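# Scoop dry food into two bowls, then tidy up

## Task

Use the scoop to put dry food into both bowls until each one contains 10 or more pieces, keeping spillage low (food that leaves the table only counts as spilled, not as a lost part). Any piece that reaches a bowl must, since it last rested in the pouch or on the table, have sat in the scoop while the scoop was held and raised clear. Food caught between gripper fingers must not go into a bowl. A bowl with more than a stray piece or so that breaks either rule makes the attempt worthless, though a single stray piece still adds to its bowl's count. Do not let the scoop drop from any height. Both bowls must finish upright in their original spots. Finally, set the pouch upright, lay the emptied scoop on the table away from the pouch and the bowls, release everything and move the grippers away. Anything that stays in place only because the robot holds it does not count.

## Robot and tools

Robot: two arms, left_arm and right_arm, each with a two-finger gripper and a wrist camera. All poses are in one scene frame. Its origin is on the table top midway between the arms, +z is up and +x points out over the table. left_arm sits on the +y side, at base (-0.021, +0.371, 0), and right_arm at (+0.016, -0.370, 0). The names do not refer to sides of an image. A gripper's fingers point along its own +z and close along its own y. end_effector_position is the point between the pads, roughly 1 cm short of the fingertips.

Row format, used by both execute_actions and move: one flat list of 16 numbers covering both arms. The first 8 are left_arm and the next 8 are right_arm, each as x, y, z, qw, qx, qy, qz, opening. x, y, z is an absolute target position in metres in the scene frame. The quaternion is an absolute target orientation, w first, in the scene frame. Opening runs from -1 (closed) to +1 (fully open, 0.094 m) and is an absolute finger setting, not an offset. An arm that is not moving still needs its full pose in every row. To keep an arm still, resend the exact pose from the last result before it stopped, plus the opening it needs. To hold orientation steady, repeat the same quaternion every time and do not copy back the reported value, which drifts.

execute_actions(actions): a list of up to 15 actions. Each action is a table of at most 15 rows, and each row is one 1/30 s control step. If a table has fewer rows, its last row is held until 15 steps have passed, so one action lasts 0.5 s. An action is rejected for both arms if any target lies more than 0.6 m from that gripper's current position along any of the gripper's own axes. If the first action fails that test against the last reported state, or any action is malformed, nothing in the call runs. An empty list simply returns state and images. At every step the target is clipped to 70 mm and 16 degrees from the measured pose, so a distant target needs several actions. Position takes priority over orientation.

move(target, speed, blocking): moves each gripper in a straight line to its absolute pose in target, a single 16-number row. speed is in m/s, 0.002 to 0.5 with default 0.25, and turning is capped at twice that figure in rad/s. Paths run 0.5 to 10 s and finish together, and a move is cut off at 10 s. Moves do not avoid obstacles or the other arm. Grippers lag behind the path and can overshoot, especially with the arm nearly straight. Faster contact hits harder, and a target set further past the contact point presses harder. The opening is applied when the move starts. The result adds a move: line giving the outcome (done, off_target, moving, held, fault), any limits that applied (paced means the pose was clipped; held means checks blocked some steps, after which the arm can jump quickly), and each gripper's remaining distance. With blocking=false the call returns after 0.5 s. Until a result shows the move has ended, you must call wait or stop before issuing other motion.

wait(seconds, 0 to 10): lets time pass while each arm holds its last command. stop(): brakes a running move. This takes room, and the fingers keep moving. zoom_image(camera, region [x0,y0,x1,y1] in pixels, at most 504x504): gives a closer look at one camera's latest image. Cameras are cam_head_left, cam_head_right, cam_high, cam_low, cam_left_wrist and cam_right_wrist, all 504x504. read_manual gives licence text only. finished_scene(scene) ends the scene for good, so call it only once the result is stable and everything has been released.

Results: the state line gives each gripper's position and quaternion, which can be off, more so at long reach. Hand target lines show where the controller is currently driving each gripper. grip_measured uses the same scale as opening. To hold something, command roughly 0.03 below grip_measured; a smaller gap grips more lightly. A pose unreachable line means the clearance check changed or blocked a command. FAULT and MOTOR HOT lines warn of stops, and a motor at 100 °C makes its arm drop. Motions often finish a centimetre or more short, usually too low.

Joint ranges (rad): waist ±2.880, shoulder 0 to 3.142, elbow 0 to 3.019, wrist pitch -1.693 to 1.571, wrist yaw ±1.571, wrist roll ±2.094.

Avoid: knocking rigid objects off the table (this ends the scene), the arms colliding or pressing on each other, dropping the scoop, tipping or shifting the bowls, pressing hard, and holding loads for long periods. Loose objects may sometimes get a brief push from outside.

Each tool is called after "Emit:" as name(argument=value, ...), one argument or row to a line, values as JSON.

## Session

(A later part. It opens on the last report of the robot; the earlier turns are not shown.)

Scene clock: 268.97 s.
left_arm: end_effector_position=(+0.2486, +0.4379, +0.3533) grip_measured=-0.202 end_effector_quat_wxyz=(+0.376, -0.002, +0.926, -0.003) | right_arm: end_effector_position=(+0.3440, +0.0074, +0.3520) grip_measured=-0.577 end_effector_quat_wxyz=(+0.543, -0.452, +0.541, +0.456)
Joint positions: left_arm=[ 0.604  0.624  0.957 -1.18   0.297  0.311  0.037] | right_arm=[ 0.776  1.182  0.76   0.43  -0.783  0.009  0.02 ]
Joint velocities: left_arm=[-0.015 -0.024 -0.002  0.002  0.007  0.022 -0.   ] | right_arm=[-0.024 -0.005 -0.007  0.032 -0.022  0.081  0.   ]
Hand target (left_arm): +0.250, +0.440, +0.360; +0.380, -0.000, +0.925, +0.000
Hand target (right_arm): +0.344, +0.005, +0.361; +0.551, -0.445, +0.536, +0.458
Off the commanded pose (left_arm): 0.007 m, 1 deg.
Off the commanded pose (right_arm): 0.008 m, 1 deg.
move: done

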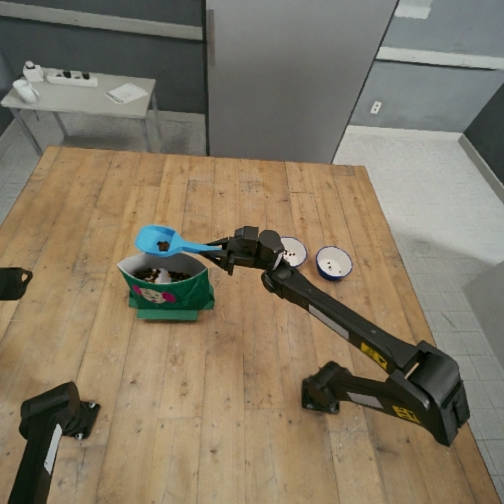

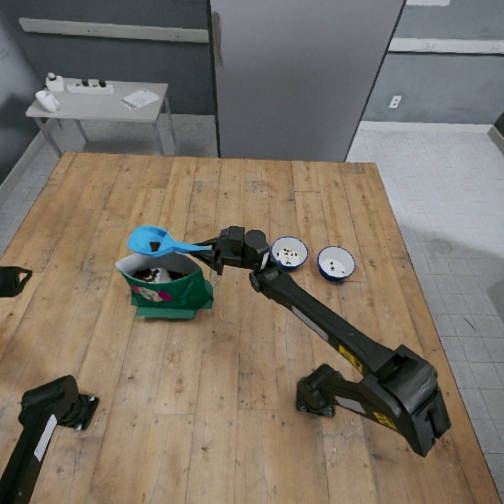

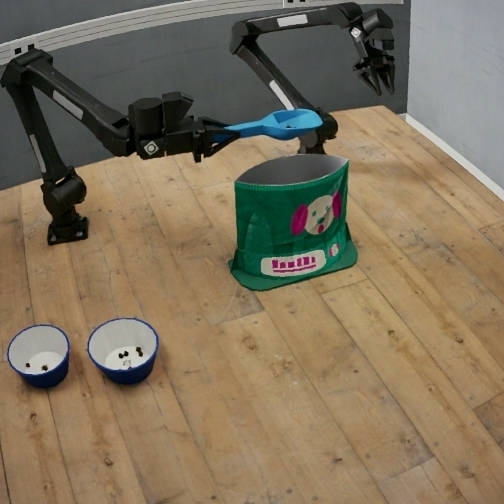

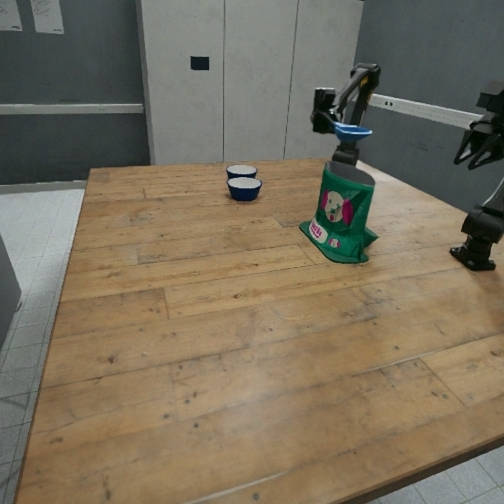

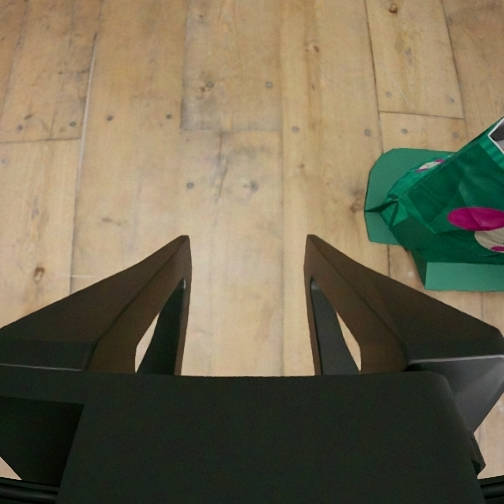

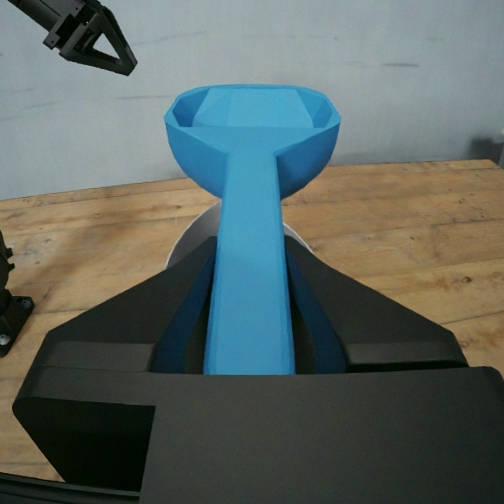

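Emit:
zoom_image(
  camera="cam_head_left",
  region=[130,215,200,270],
)

Emit:
move(
  target=[0.25,0.44,0.36,0.38,0,0.924,0,-0.2,0.40,-0.30,0.32,0.68,0,0.73,0,-0.68],
  speed=0.3,
)

Emit:
move(
  target=[0.25,0.44,0.36,0.38,0,0.924,0,-0.2,0.37,-0.513,0.245,0.49,0,0.87,0,-0.68],
  speed=0.2,
)

Region (130, 215, 200, 270) of cam_head_left's 504x504 image, scaled by 7.200, with more detail than that image has; it fills the top 396 rows of this view, and the rest is white.

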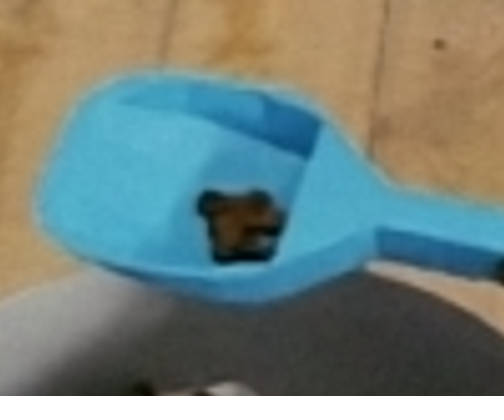

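Scene clock: 277.17 s.
left_arm: end_effector_position=(+0.2486, +0.4379, +0.3533) grip_measured=-0.202 end_effector_quat_wxyz=(+0.376, -0.002, +0.926, -0.003) | right_arm: end_effector_position=(+0.3962, -0.2975, +0.3162) grip_measured=-0.578 end_effector_quat_wxyz=(+0.676, -0.009, +0.737, -0.002)
Joint positions: left_arm=[ 0.604  0.624  0.957 -1.18   0.297  0.311  0.037] | right_arm=[0.494 0.698 0.465 0.142 0.318 0.013 0.02 ]
Joint velocities: left_arm=[-0.005 -0.024 -0.002 -0.002  0.007 -0.007 -0.001] | right_arm=[-0.005 -0.024  0.027  0.002  0.066  0.007 -0.   ]
Hand target (left_arm): +0.250, +0.440, +0.360; +0.380, -0.000, +0.925, +0.000
Hand target (right_arm): +0.396, -0.301, +0.319; +0.678, -0.004, +0.735, -0.003
Off the commanded pose (left_arm): 0.007 m, 1 deg.
Off the commanded pose (right_arm): 0.006 m, 1 deg.
move: done

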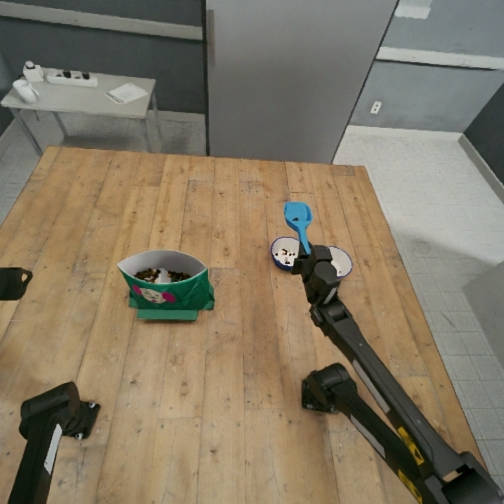

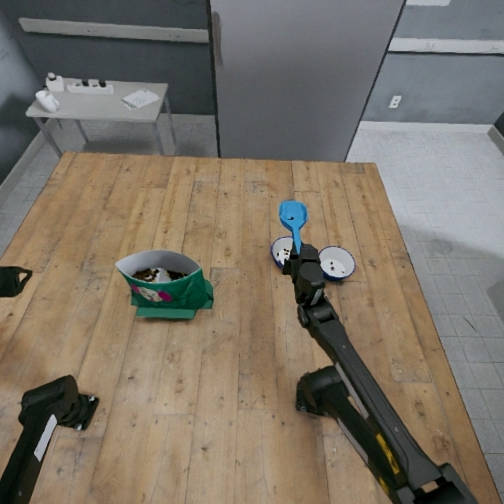

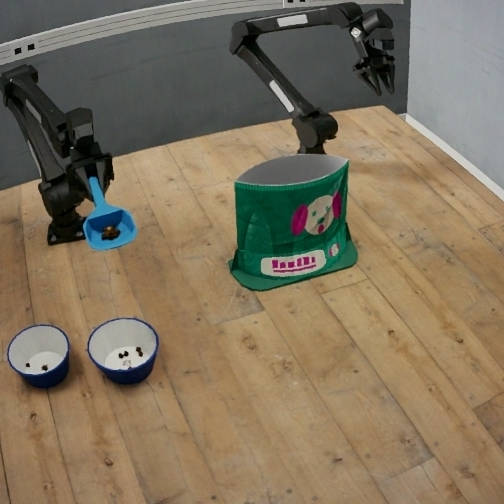

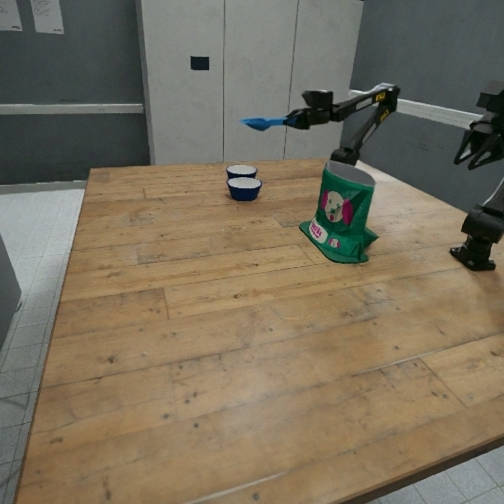

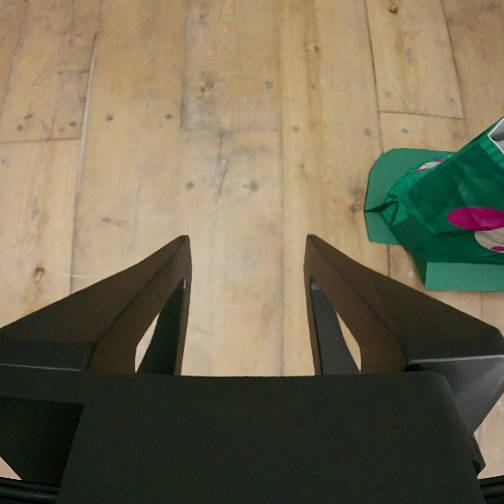

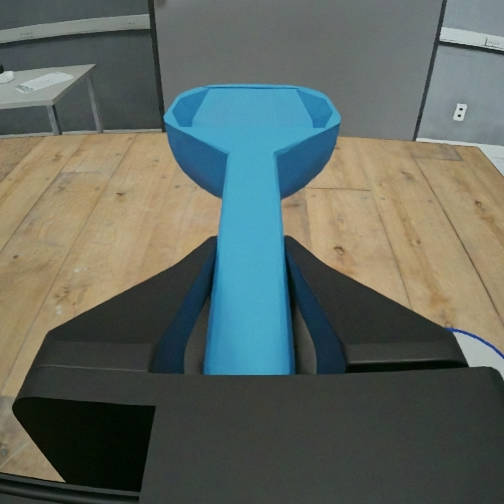

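Scene clock: 278.90 s.
left_arm: end_effector_position=(+0.2486, +0.4379, +0.3533) grip_measured=-0.202 end_effector_quat_wxyz=(+0.376, -0.002, +0.926, -0.003) | right_arm: end_effector_position=(+0.3570, -0.5054, +0.2151) grip_measured=-0.578 end_effector_quat_wxyz=(+0.470, +0.014, +0.883, +0.014)
Joint positions: left_arm=[ 0.604  0.624  0.957 -1.18   0.297  0.311  0.037] | right_arm=[-0.438  0.825  0.569 -0.434 -0.5   -0.332  0.02 ]
Joint velocities: left_arm=[-0.005  0.015 -0.007  0.007 -0.081 -0.051 -0.   ] | right_arm=[-0.015 -0.005  0.022 -0.012 -0.022 -0.037  0.001]
Hand target (left_arm): +0.250, +0.440, +0.360; +0.380, -0.000, +0.925, +0.000
Hand target (right_arm): +0.366, -0.510, +0.244; +0.489, -0.003, +0.872, +0.000
Off the commanded pose (left_arm): 0.007 m, 1 deg.
Off the commanded pose (right_arm): 0.034 m, 4 deg.
move: off_target (right_arm)

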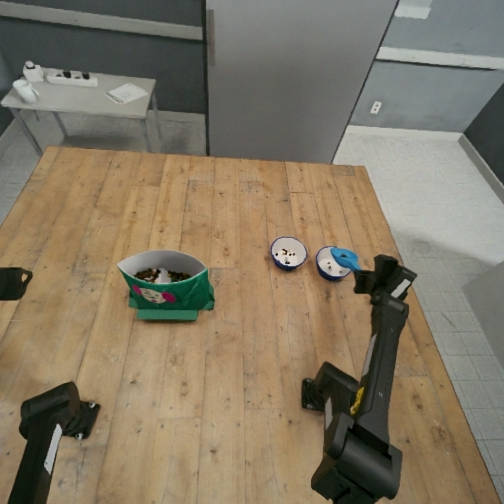

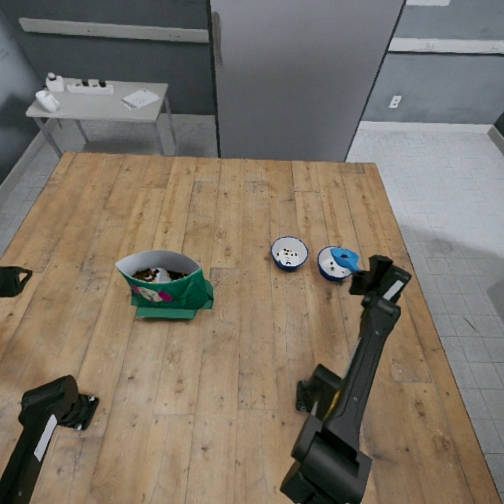

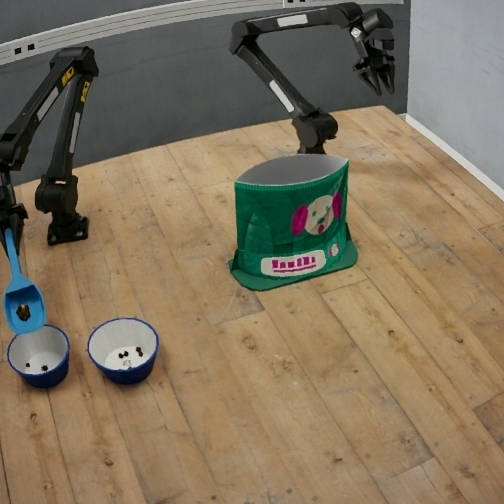

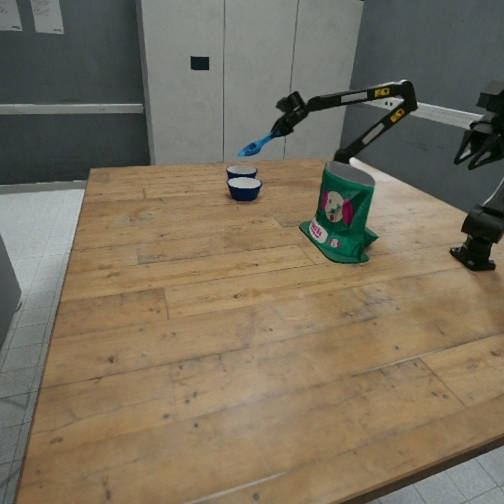

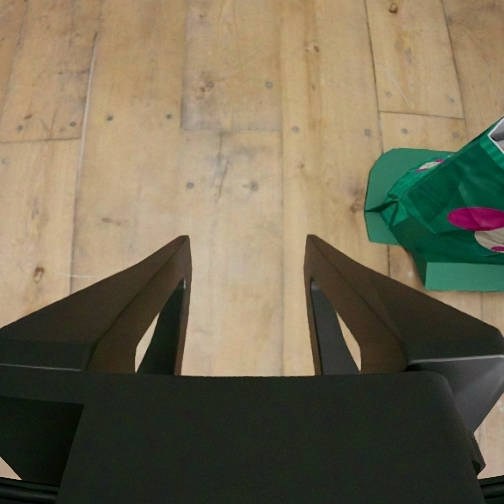

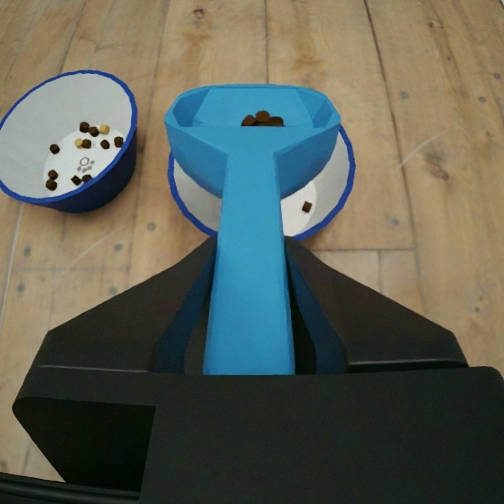

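Emit:
move(
  target=[0.25,0.44,0.36,0.38,0,0.924,0,-0.2,0.49,-0.513,0.29,0.05,0,0.999,0,-0.68],
  speed=0.15,
)

Emit:
wait(
  seconds=1,
)

Emit:
zoom_image(
  camera="cam_right_wrist",
  region=[130,0,380,200],
)

Scene clock: 287.97 s.
left_arm: end_effector_position=(+0.2486, +0.4379, +0.3533) grip_measured=-0.202 end_effector_quat_wxyz=(+0.376, -0.002, +0.926, -0.003) | right_arm: end_effector_position=(+0.4796, -0.5144, +0.2779) grip_measured=-0.578 end_effector_quat_wxyz=(+0.038, -0.010, +0.999, +0.008)
Joint positions: left_arm=[ 0.604  0.624  0.957 -1.18   0.297  0.311  0.037] | right_arm=[-0.15   1.565  1.6   -1.538 -0.041 -0.333  0.02 ]
Joint velocities: left_arm=[-0.015  0.005  0.012 -0.022  0.007 -0.051  0.001] | right_arm=[-0.005 -0.005 -0.007 -0.002  0.007 -0.066 -0.001]
Hand target (left_arm): +0.250, +0.440, +0.360; +0.380, -0.000, +0.925, +0.000
Hand target (right_arm): +0.490, -0.515, +0.291; +0.051, -0.005, +0.999, +0.002
Off the commanded pose (left_arm): 0.007 m, 1 deg.
Off the commanded pose (right_arm): 0.016 m, 2 deg.
move: off_target (right_arm)

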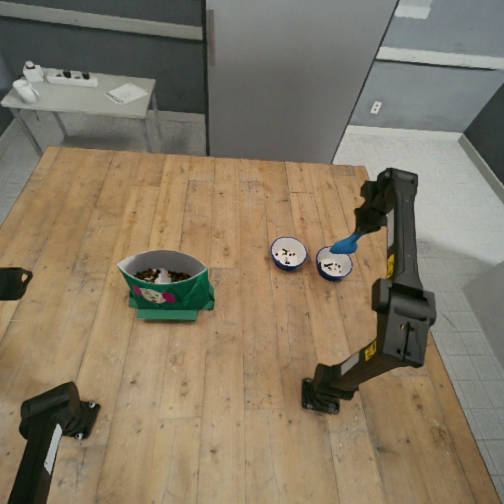

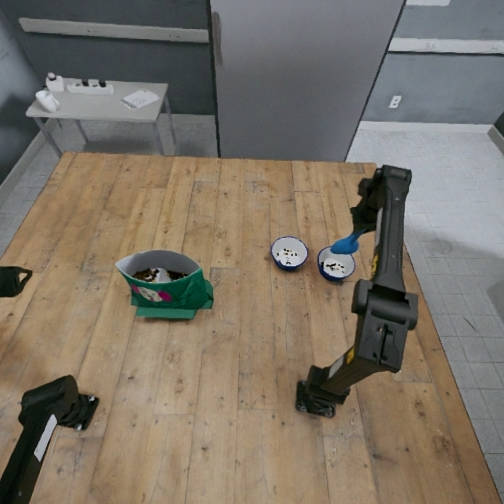

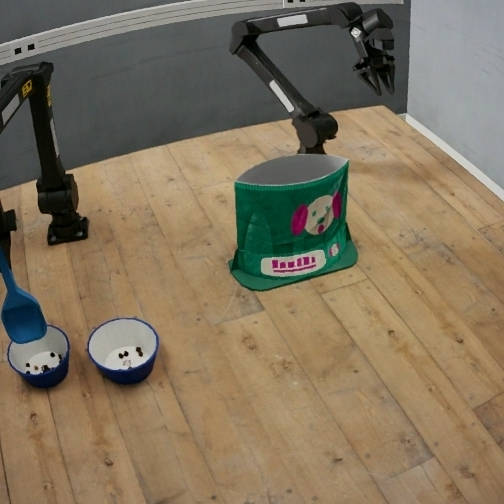

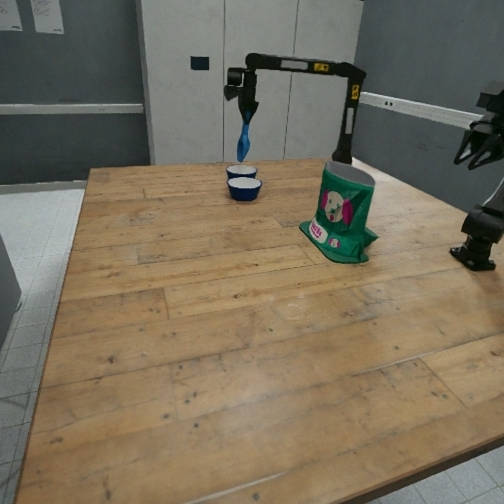

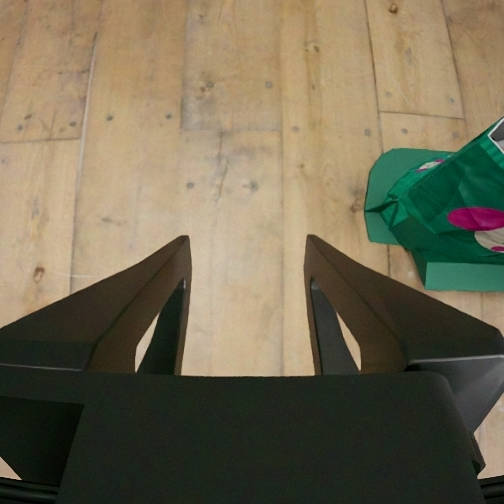

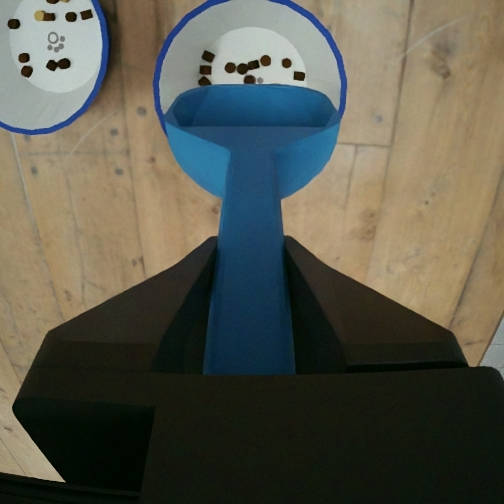

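Scene clock: 288.97 s.
left_arm: end_effector_position=(+0.2486, +0.4379, +0.3533) grip_measured=-0.202 end_effector_quat_wxyz=(+0.376, -0.002, +0.926, -0.003) | right_arm: end_effector_position=(+0.4796, -0.5144, +0.2779) grip_measured=-0.578 end_effector_quat_wxyz=(+0.038, -0.009, +0.999, +0.008)
Joint positions: left_arm=[ 0.604  0.624  0.957 -1.18   0.297  0.311  0.037] | right_arm=[-0.15   1.565  1.6   -1.538 -0.041 -0.332  0.02 ]
Joint velocities: left_arm=[-0.024 -0.005 -0.007  0.002 -0.007 -0.022  0.001] | right_arm=[-0.015 -0.005 -0.002  0.007 -0.037 -0.022  0.001]
Hand target (left_arm): +0.250, +0.440, +0.360; +0.380, -0.000, +0.925, +0.000
Hand target (right_arm): +0.490, -0.515, +0.291; +0.051, -0.005, +0.999, +0.002
Off the commanded pose (left_arm): 0.007 m, 1 deg.
Off the commanded pose (right_arm): 0.016 m, 2 deg.
wait: 1.00 s; at rest by 0.17 s

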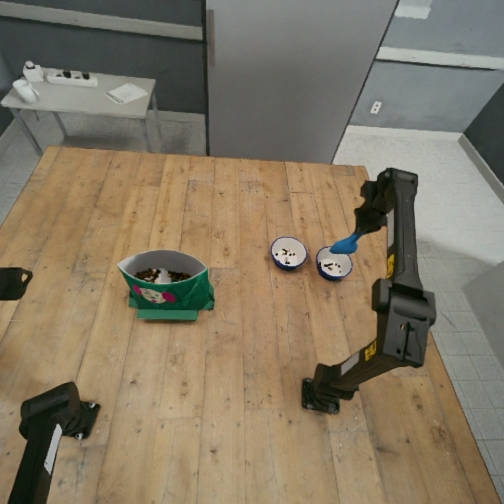

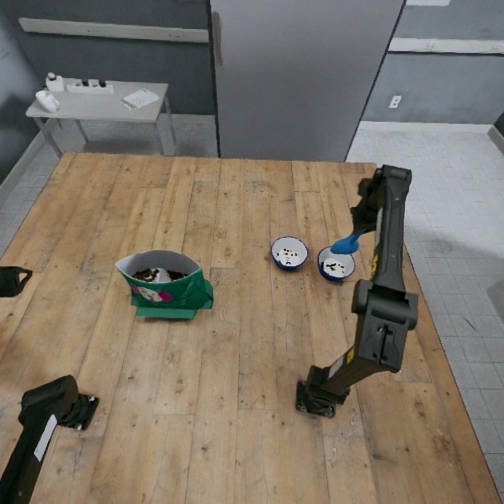

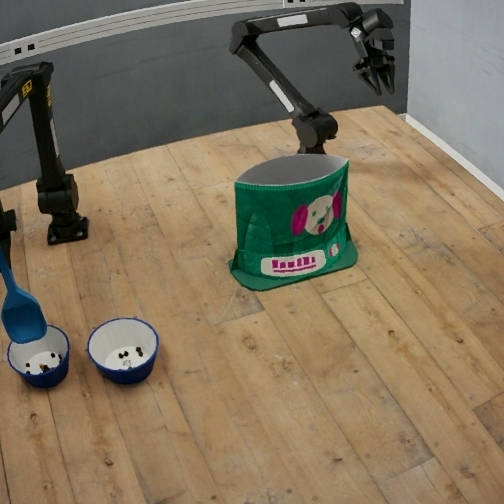

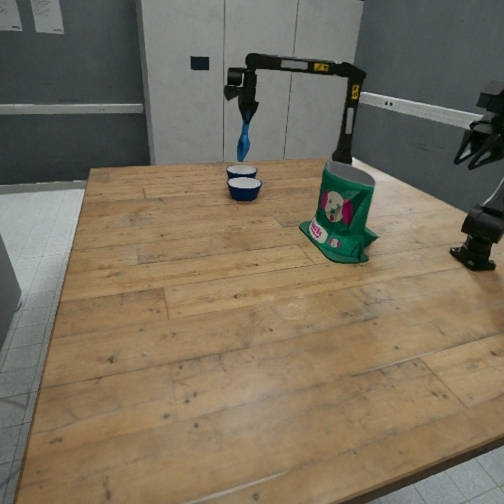

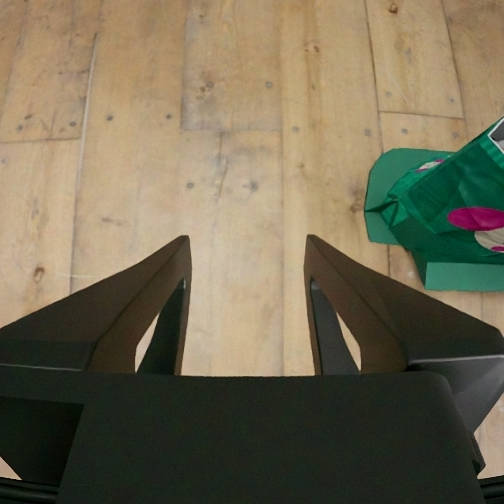

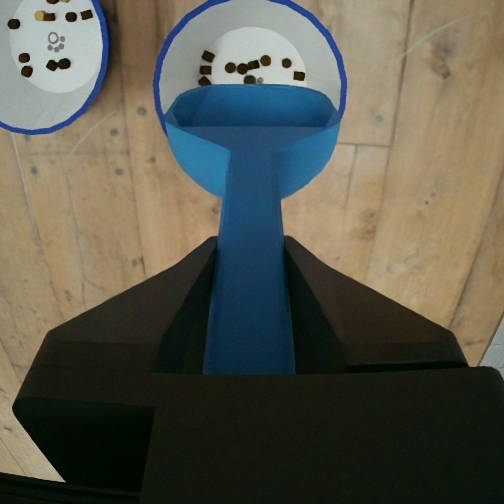

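Region (130, 0, 380, 200) of cam_right_wrist's 504x504 image, scaled by 2.016, with more detail than that image has; it fills the top 403 rows of this view, and the rest is white.

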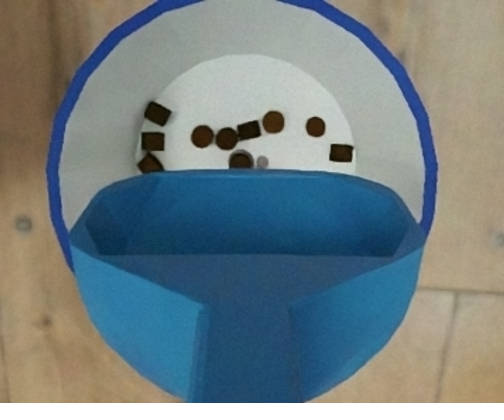

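At least 10. Lay the scoop down.

Emit:
move(
  target=[0.25,0.44,0.36,0.38,0,0.924,0,-0.2,0.44,-0.16,0.28,0.492,-0.151,0.853,0.087,-0.68],
  speed=0.3,
)

Emit:
move(
  target=[0.25,0.44,0.36,0.38,0,0.924,0,-0.2,0.44,-0.16,0.14,0.492,-0.151,0.853,0.087,-0.68],
  speed=0.2,
)

Emit:
move(
  target=[0.25,0.44,0.36,0.38,0,0.924,0,-0.2,0.42,-0.167,0.075,0.53,-0.146,0.83,0.094,-0.585],
  speed=0.05,
)

Scene clock: 298.33 s.
left_arm: end_effector_position=(+0.2486, +0.4379, +0.3533) grip_measured=-0.202 end_effector_quat_wxyz=(+0.376, -0.002, +0.926, -0.003) | right_arm: end_effector_position=(+0.4392, -0.1604, +0.2762) grip_measured=-0.578 end_effector_quat_wxyz=(+0.488, -0.158, +0.855, +0.079)
Joint positions: left_arm=[ 0.604  0.624  0.957 -1.18   0.297  0.311  0.037] | right_arm=[ 0.679  1.048  0.81  -0.304  0.146  0.065  0.02 ]
Joint velocities: left_arm=[ 0.005  0.005  0.002 -0.007 -0.066 -0.022 -0.001] | right_arm=[ 0.005 -0.005 -0.002  0.002 -0.022 -0.037  0.001]
Hand target (left_arm): +0.250, +0.440, +0.360; +0.380, -0.000, +0.925, +0.000
Hand target (right_arm): +0.444, -0.161, +0.280; +0.496, -0.146, +0.852, +0.082
Off the commanded pose (left_arm): 0.007 m, 1 deg.
Off the commanded pose (right_arm): 0.004 m, 1 deg.
move: done

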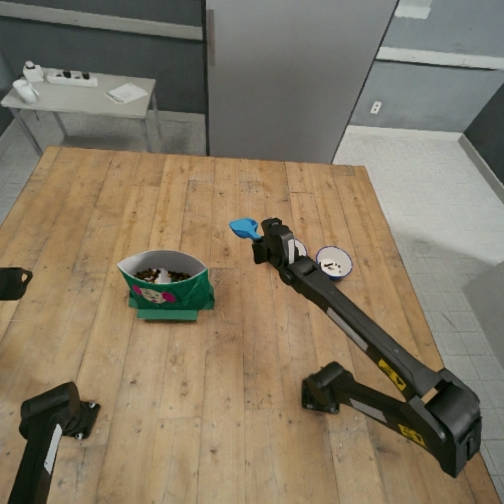

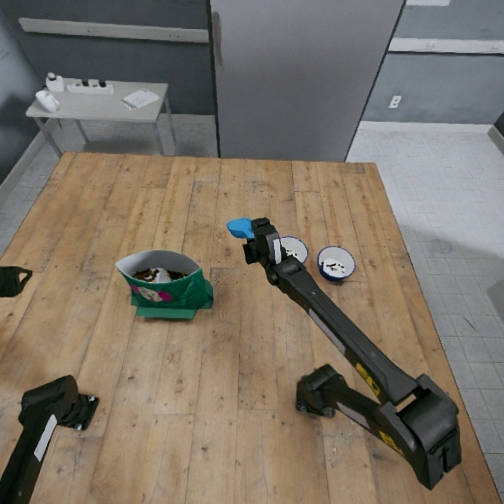

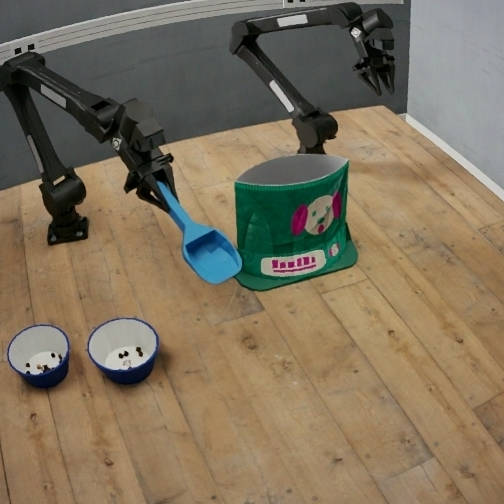

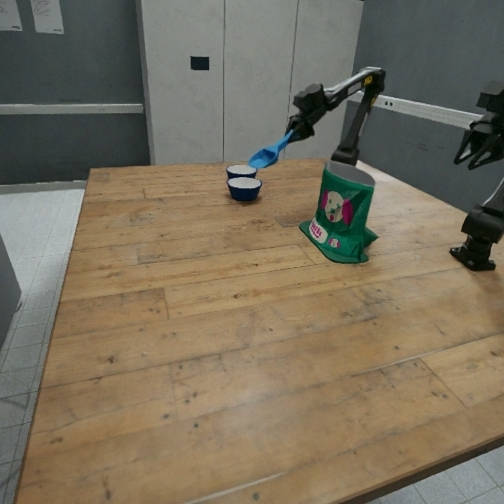

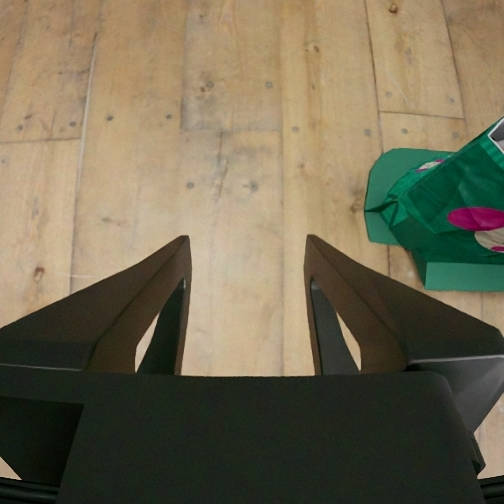

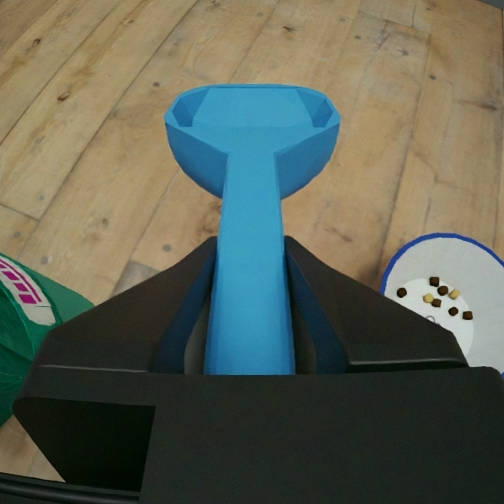

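Scene clock: 299.53 s.
left_arm: end_effector_position=(+0.2486, +0.4379, +0.3533) grip_measured=-0.202 end_effector_quat_wxyz=(+0.376, -0.002, +0.926, -0.003) | right_arm: end_effector_position=(+0.4334, -0.1635, +0.1315) grip_measured=-0.578 end_effector_quat_wxyz=(+0.480, -0.160, +0.859, +0.077)
Joint positions: left_arm=[ 0.604  0.624  0.957 -1.18   0.297  0.311  0.037] | right_arm=[0.679 1.258 0.545 0.151 0.144 0.065 0.02 ]
Joint velocities: left_arm=[-0.015 -0.005  0.002 -0.012 -0.037 -0.007 -0.   ] | right_arm=[-0.005 -0.015  0.017 -0.022  0.007 -0.022  0.   ]
Hand target (left_arm): +0.250, +0.440, +0.360; +0.380, -0.000, +0.925, +0.000
Hand target (right_arm): +0.438, -0.161, +0.141; +0.492, -0.151, +0.853, +0.087
Off the commanded pose (left_arm): 0.007 m, 1 deg.
Off the commanded pose (right_arm): 0.011 m, 2 deg.
move: off_target (right_arm)

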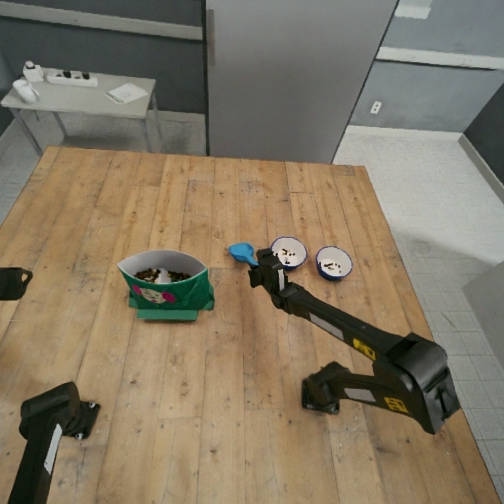

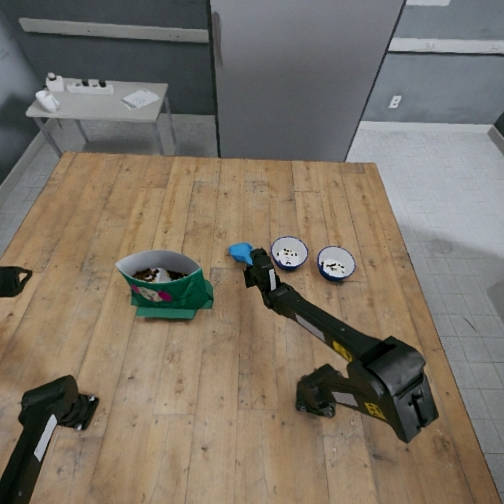

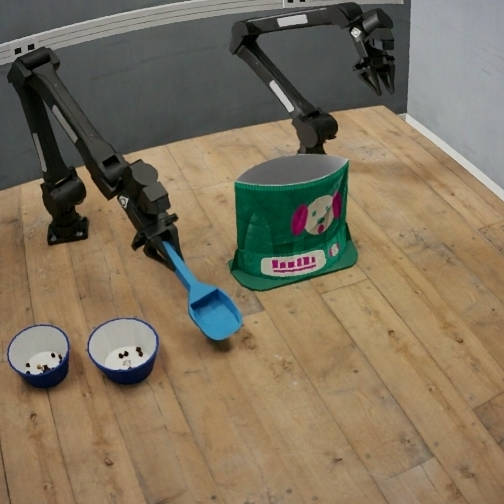

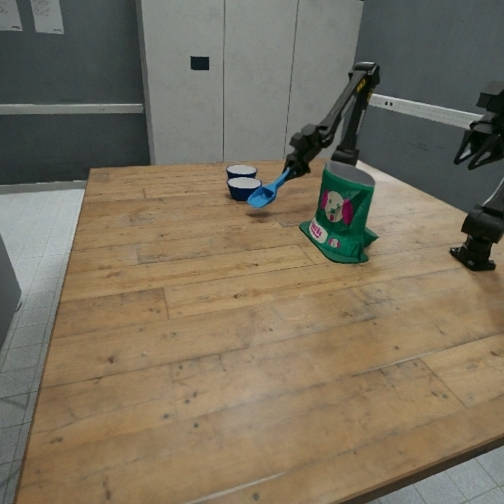

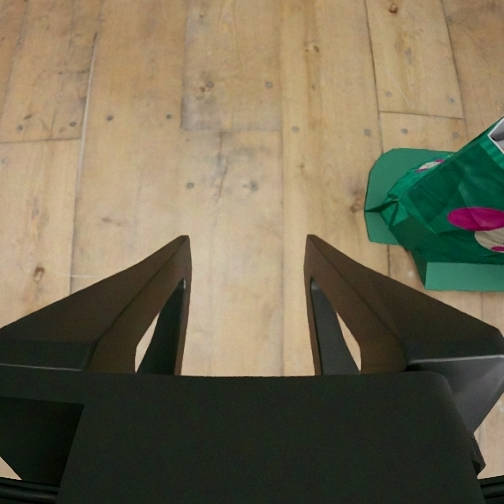

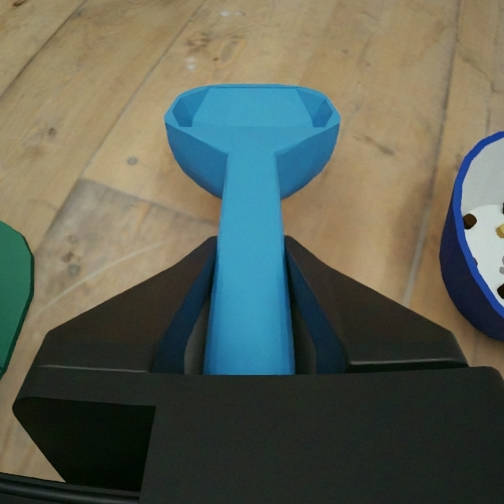

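Scene clock: 301.07 s.
left_arm: end_effector_position=(+0.2486, +0.4379, +0.3533) grip_measured=-0.202 end_effector_quat_wxyz=(+0.376, -0.002, +0.926, -0.003) | right_arm: end_effector_position=(+0.4180, -0.1714, +0.0735) grip_measured=-0.573 end_effector_quat_wxyz=(+0.523, -0.150, +0.834, +0.088)
Joint positions: left_arm=[ 0.604  0.624  0.957 -1.18   0.297  0.311  0.037] | right_arm=[0.685 1.447 0.387 0.601 0.158 0.065 0.02 ]
Joint velocities: left_arm=[-0.005 -0.015  0.002  0.007 -0.022  0.066 -0.   ] | right_arm=[-0.005 -0.034 -0.012  0.012 -0.081 -0.037  0.   ]
Hand target (left_arm): +0.250, +0.440, +0.360; +0.380, -0.000, +0.925, +0.000
Hand target (right_arm): +0.419, -0.167, +0.077; +0.530, -0.145, +0.830, +0.094
Off the commanded pose (left_arm): 0.007 m, 1 deg.
Off the commanded pose (right_arm): 0.005 m, 1 deg.
move: done

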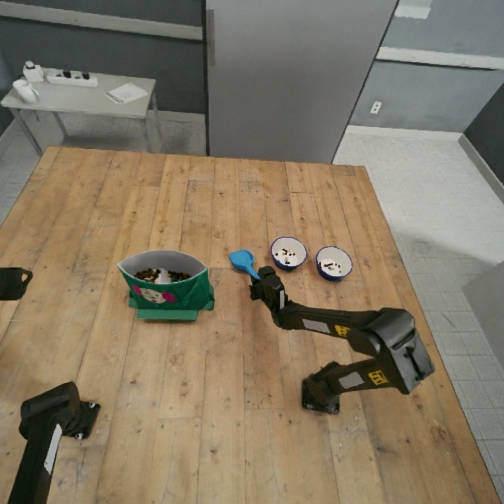

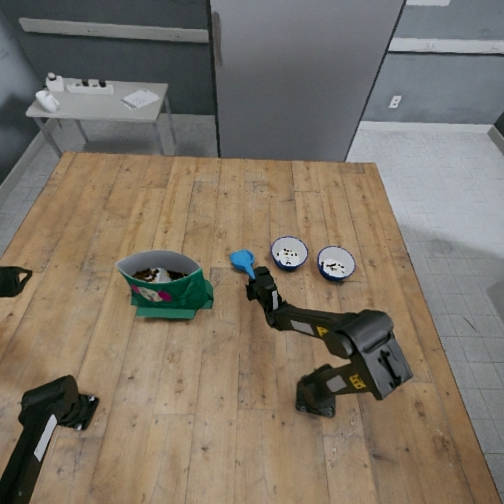

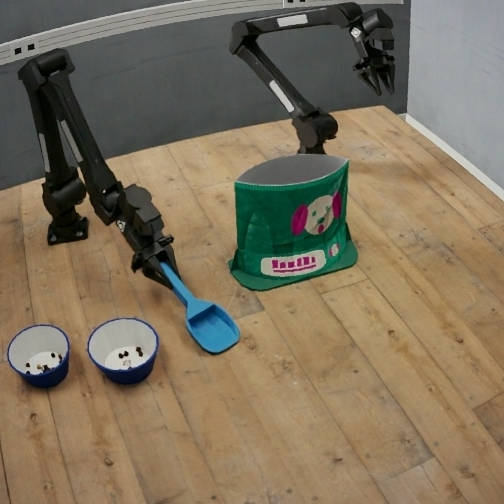

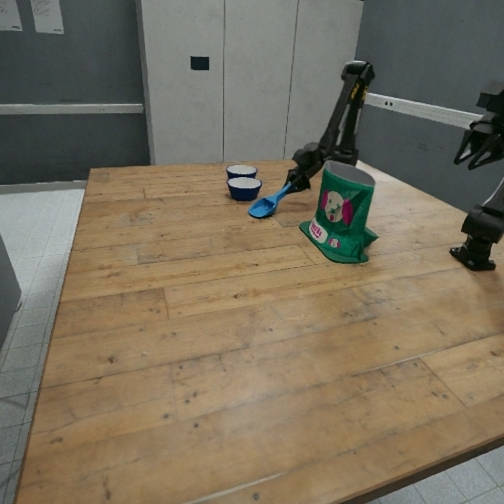

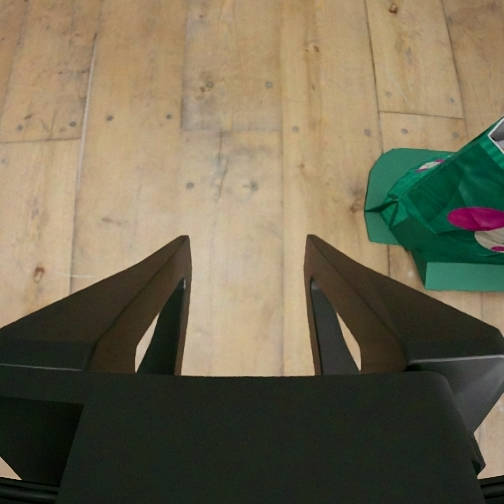

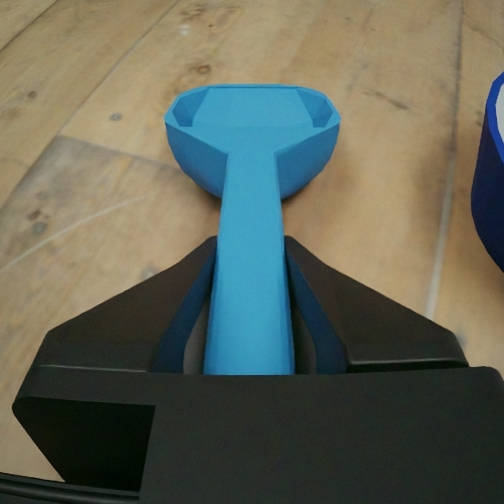

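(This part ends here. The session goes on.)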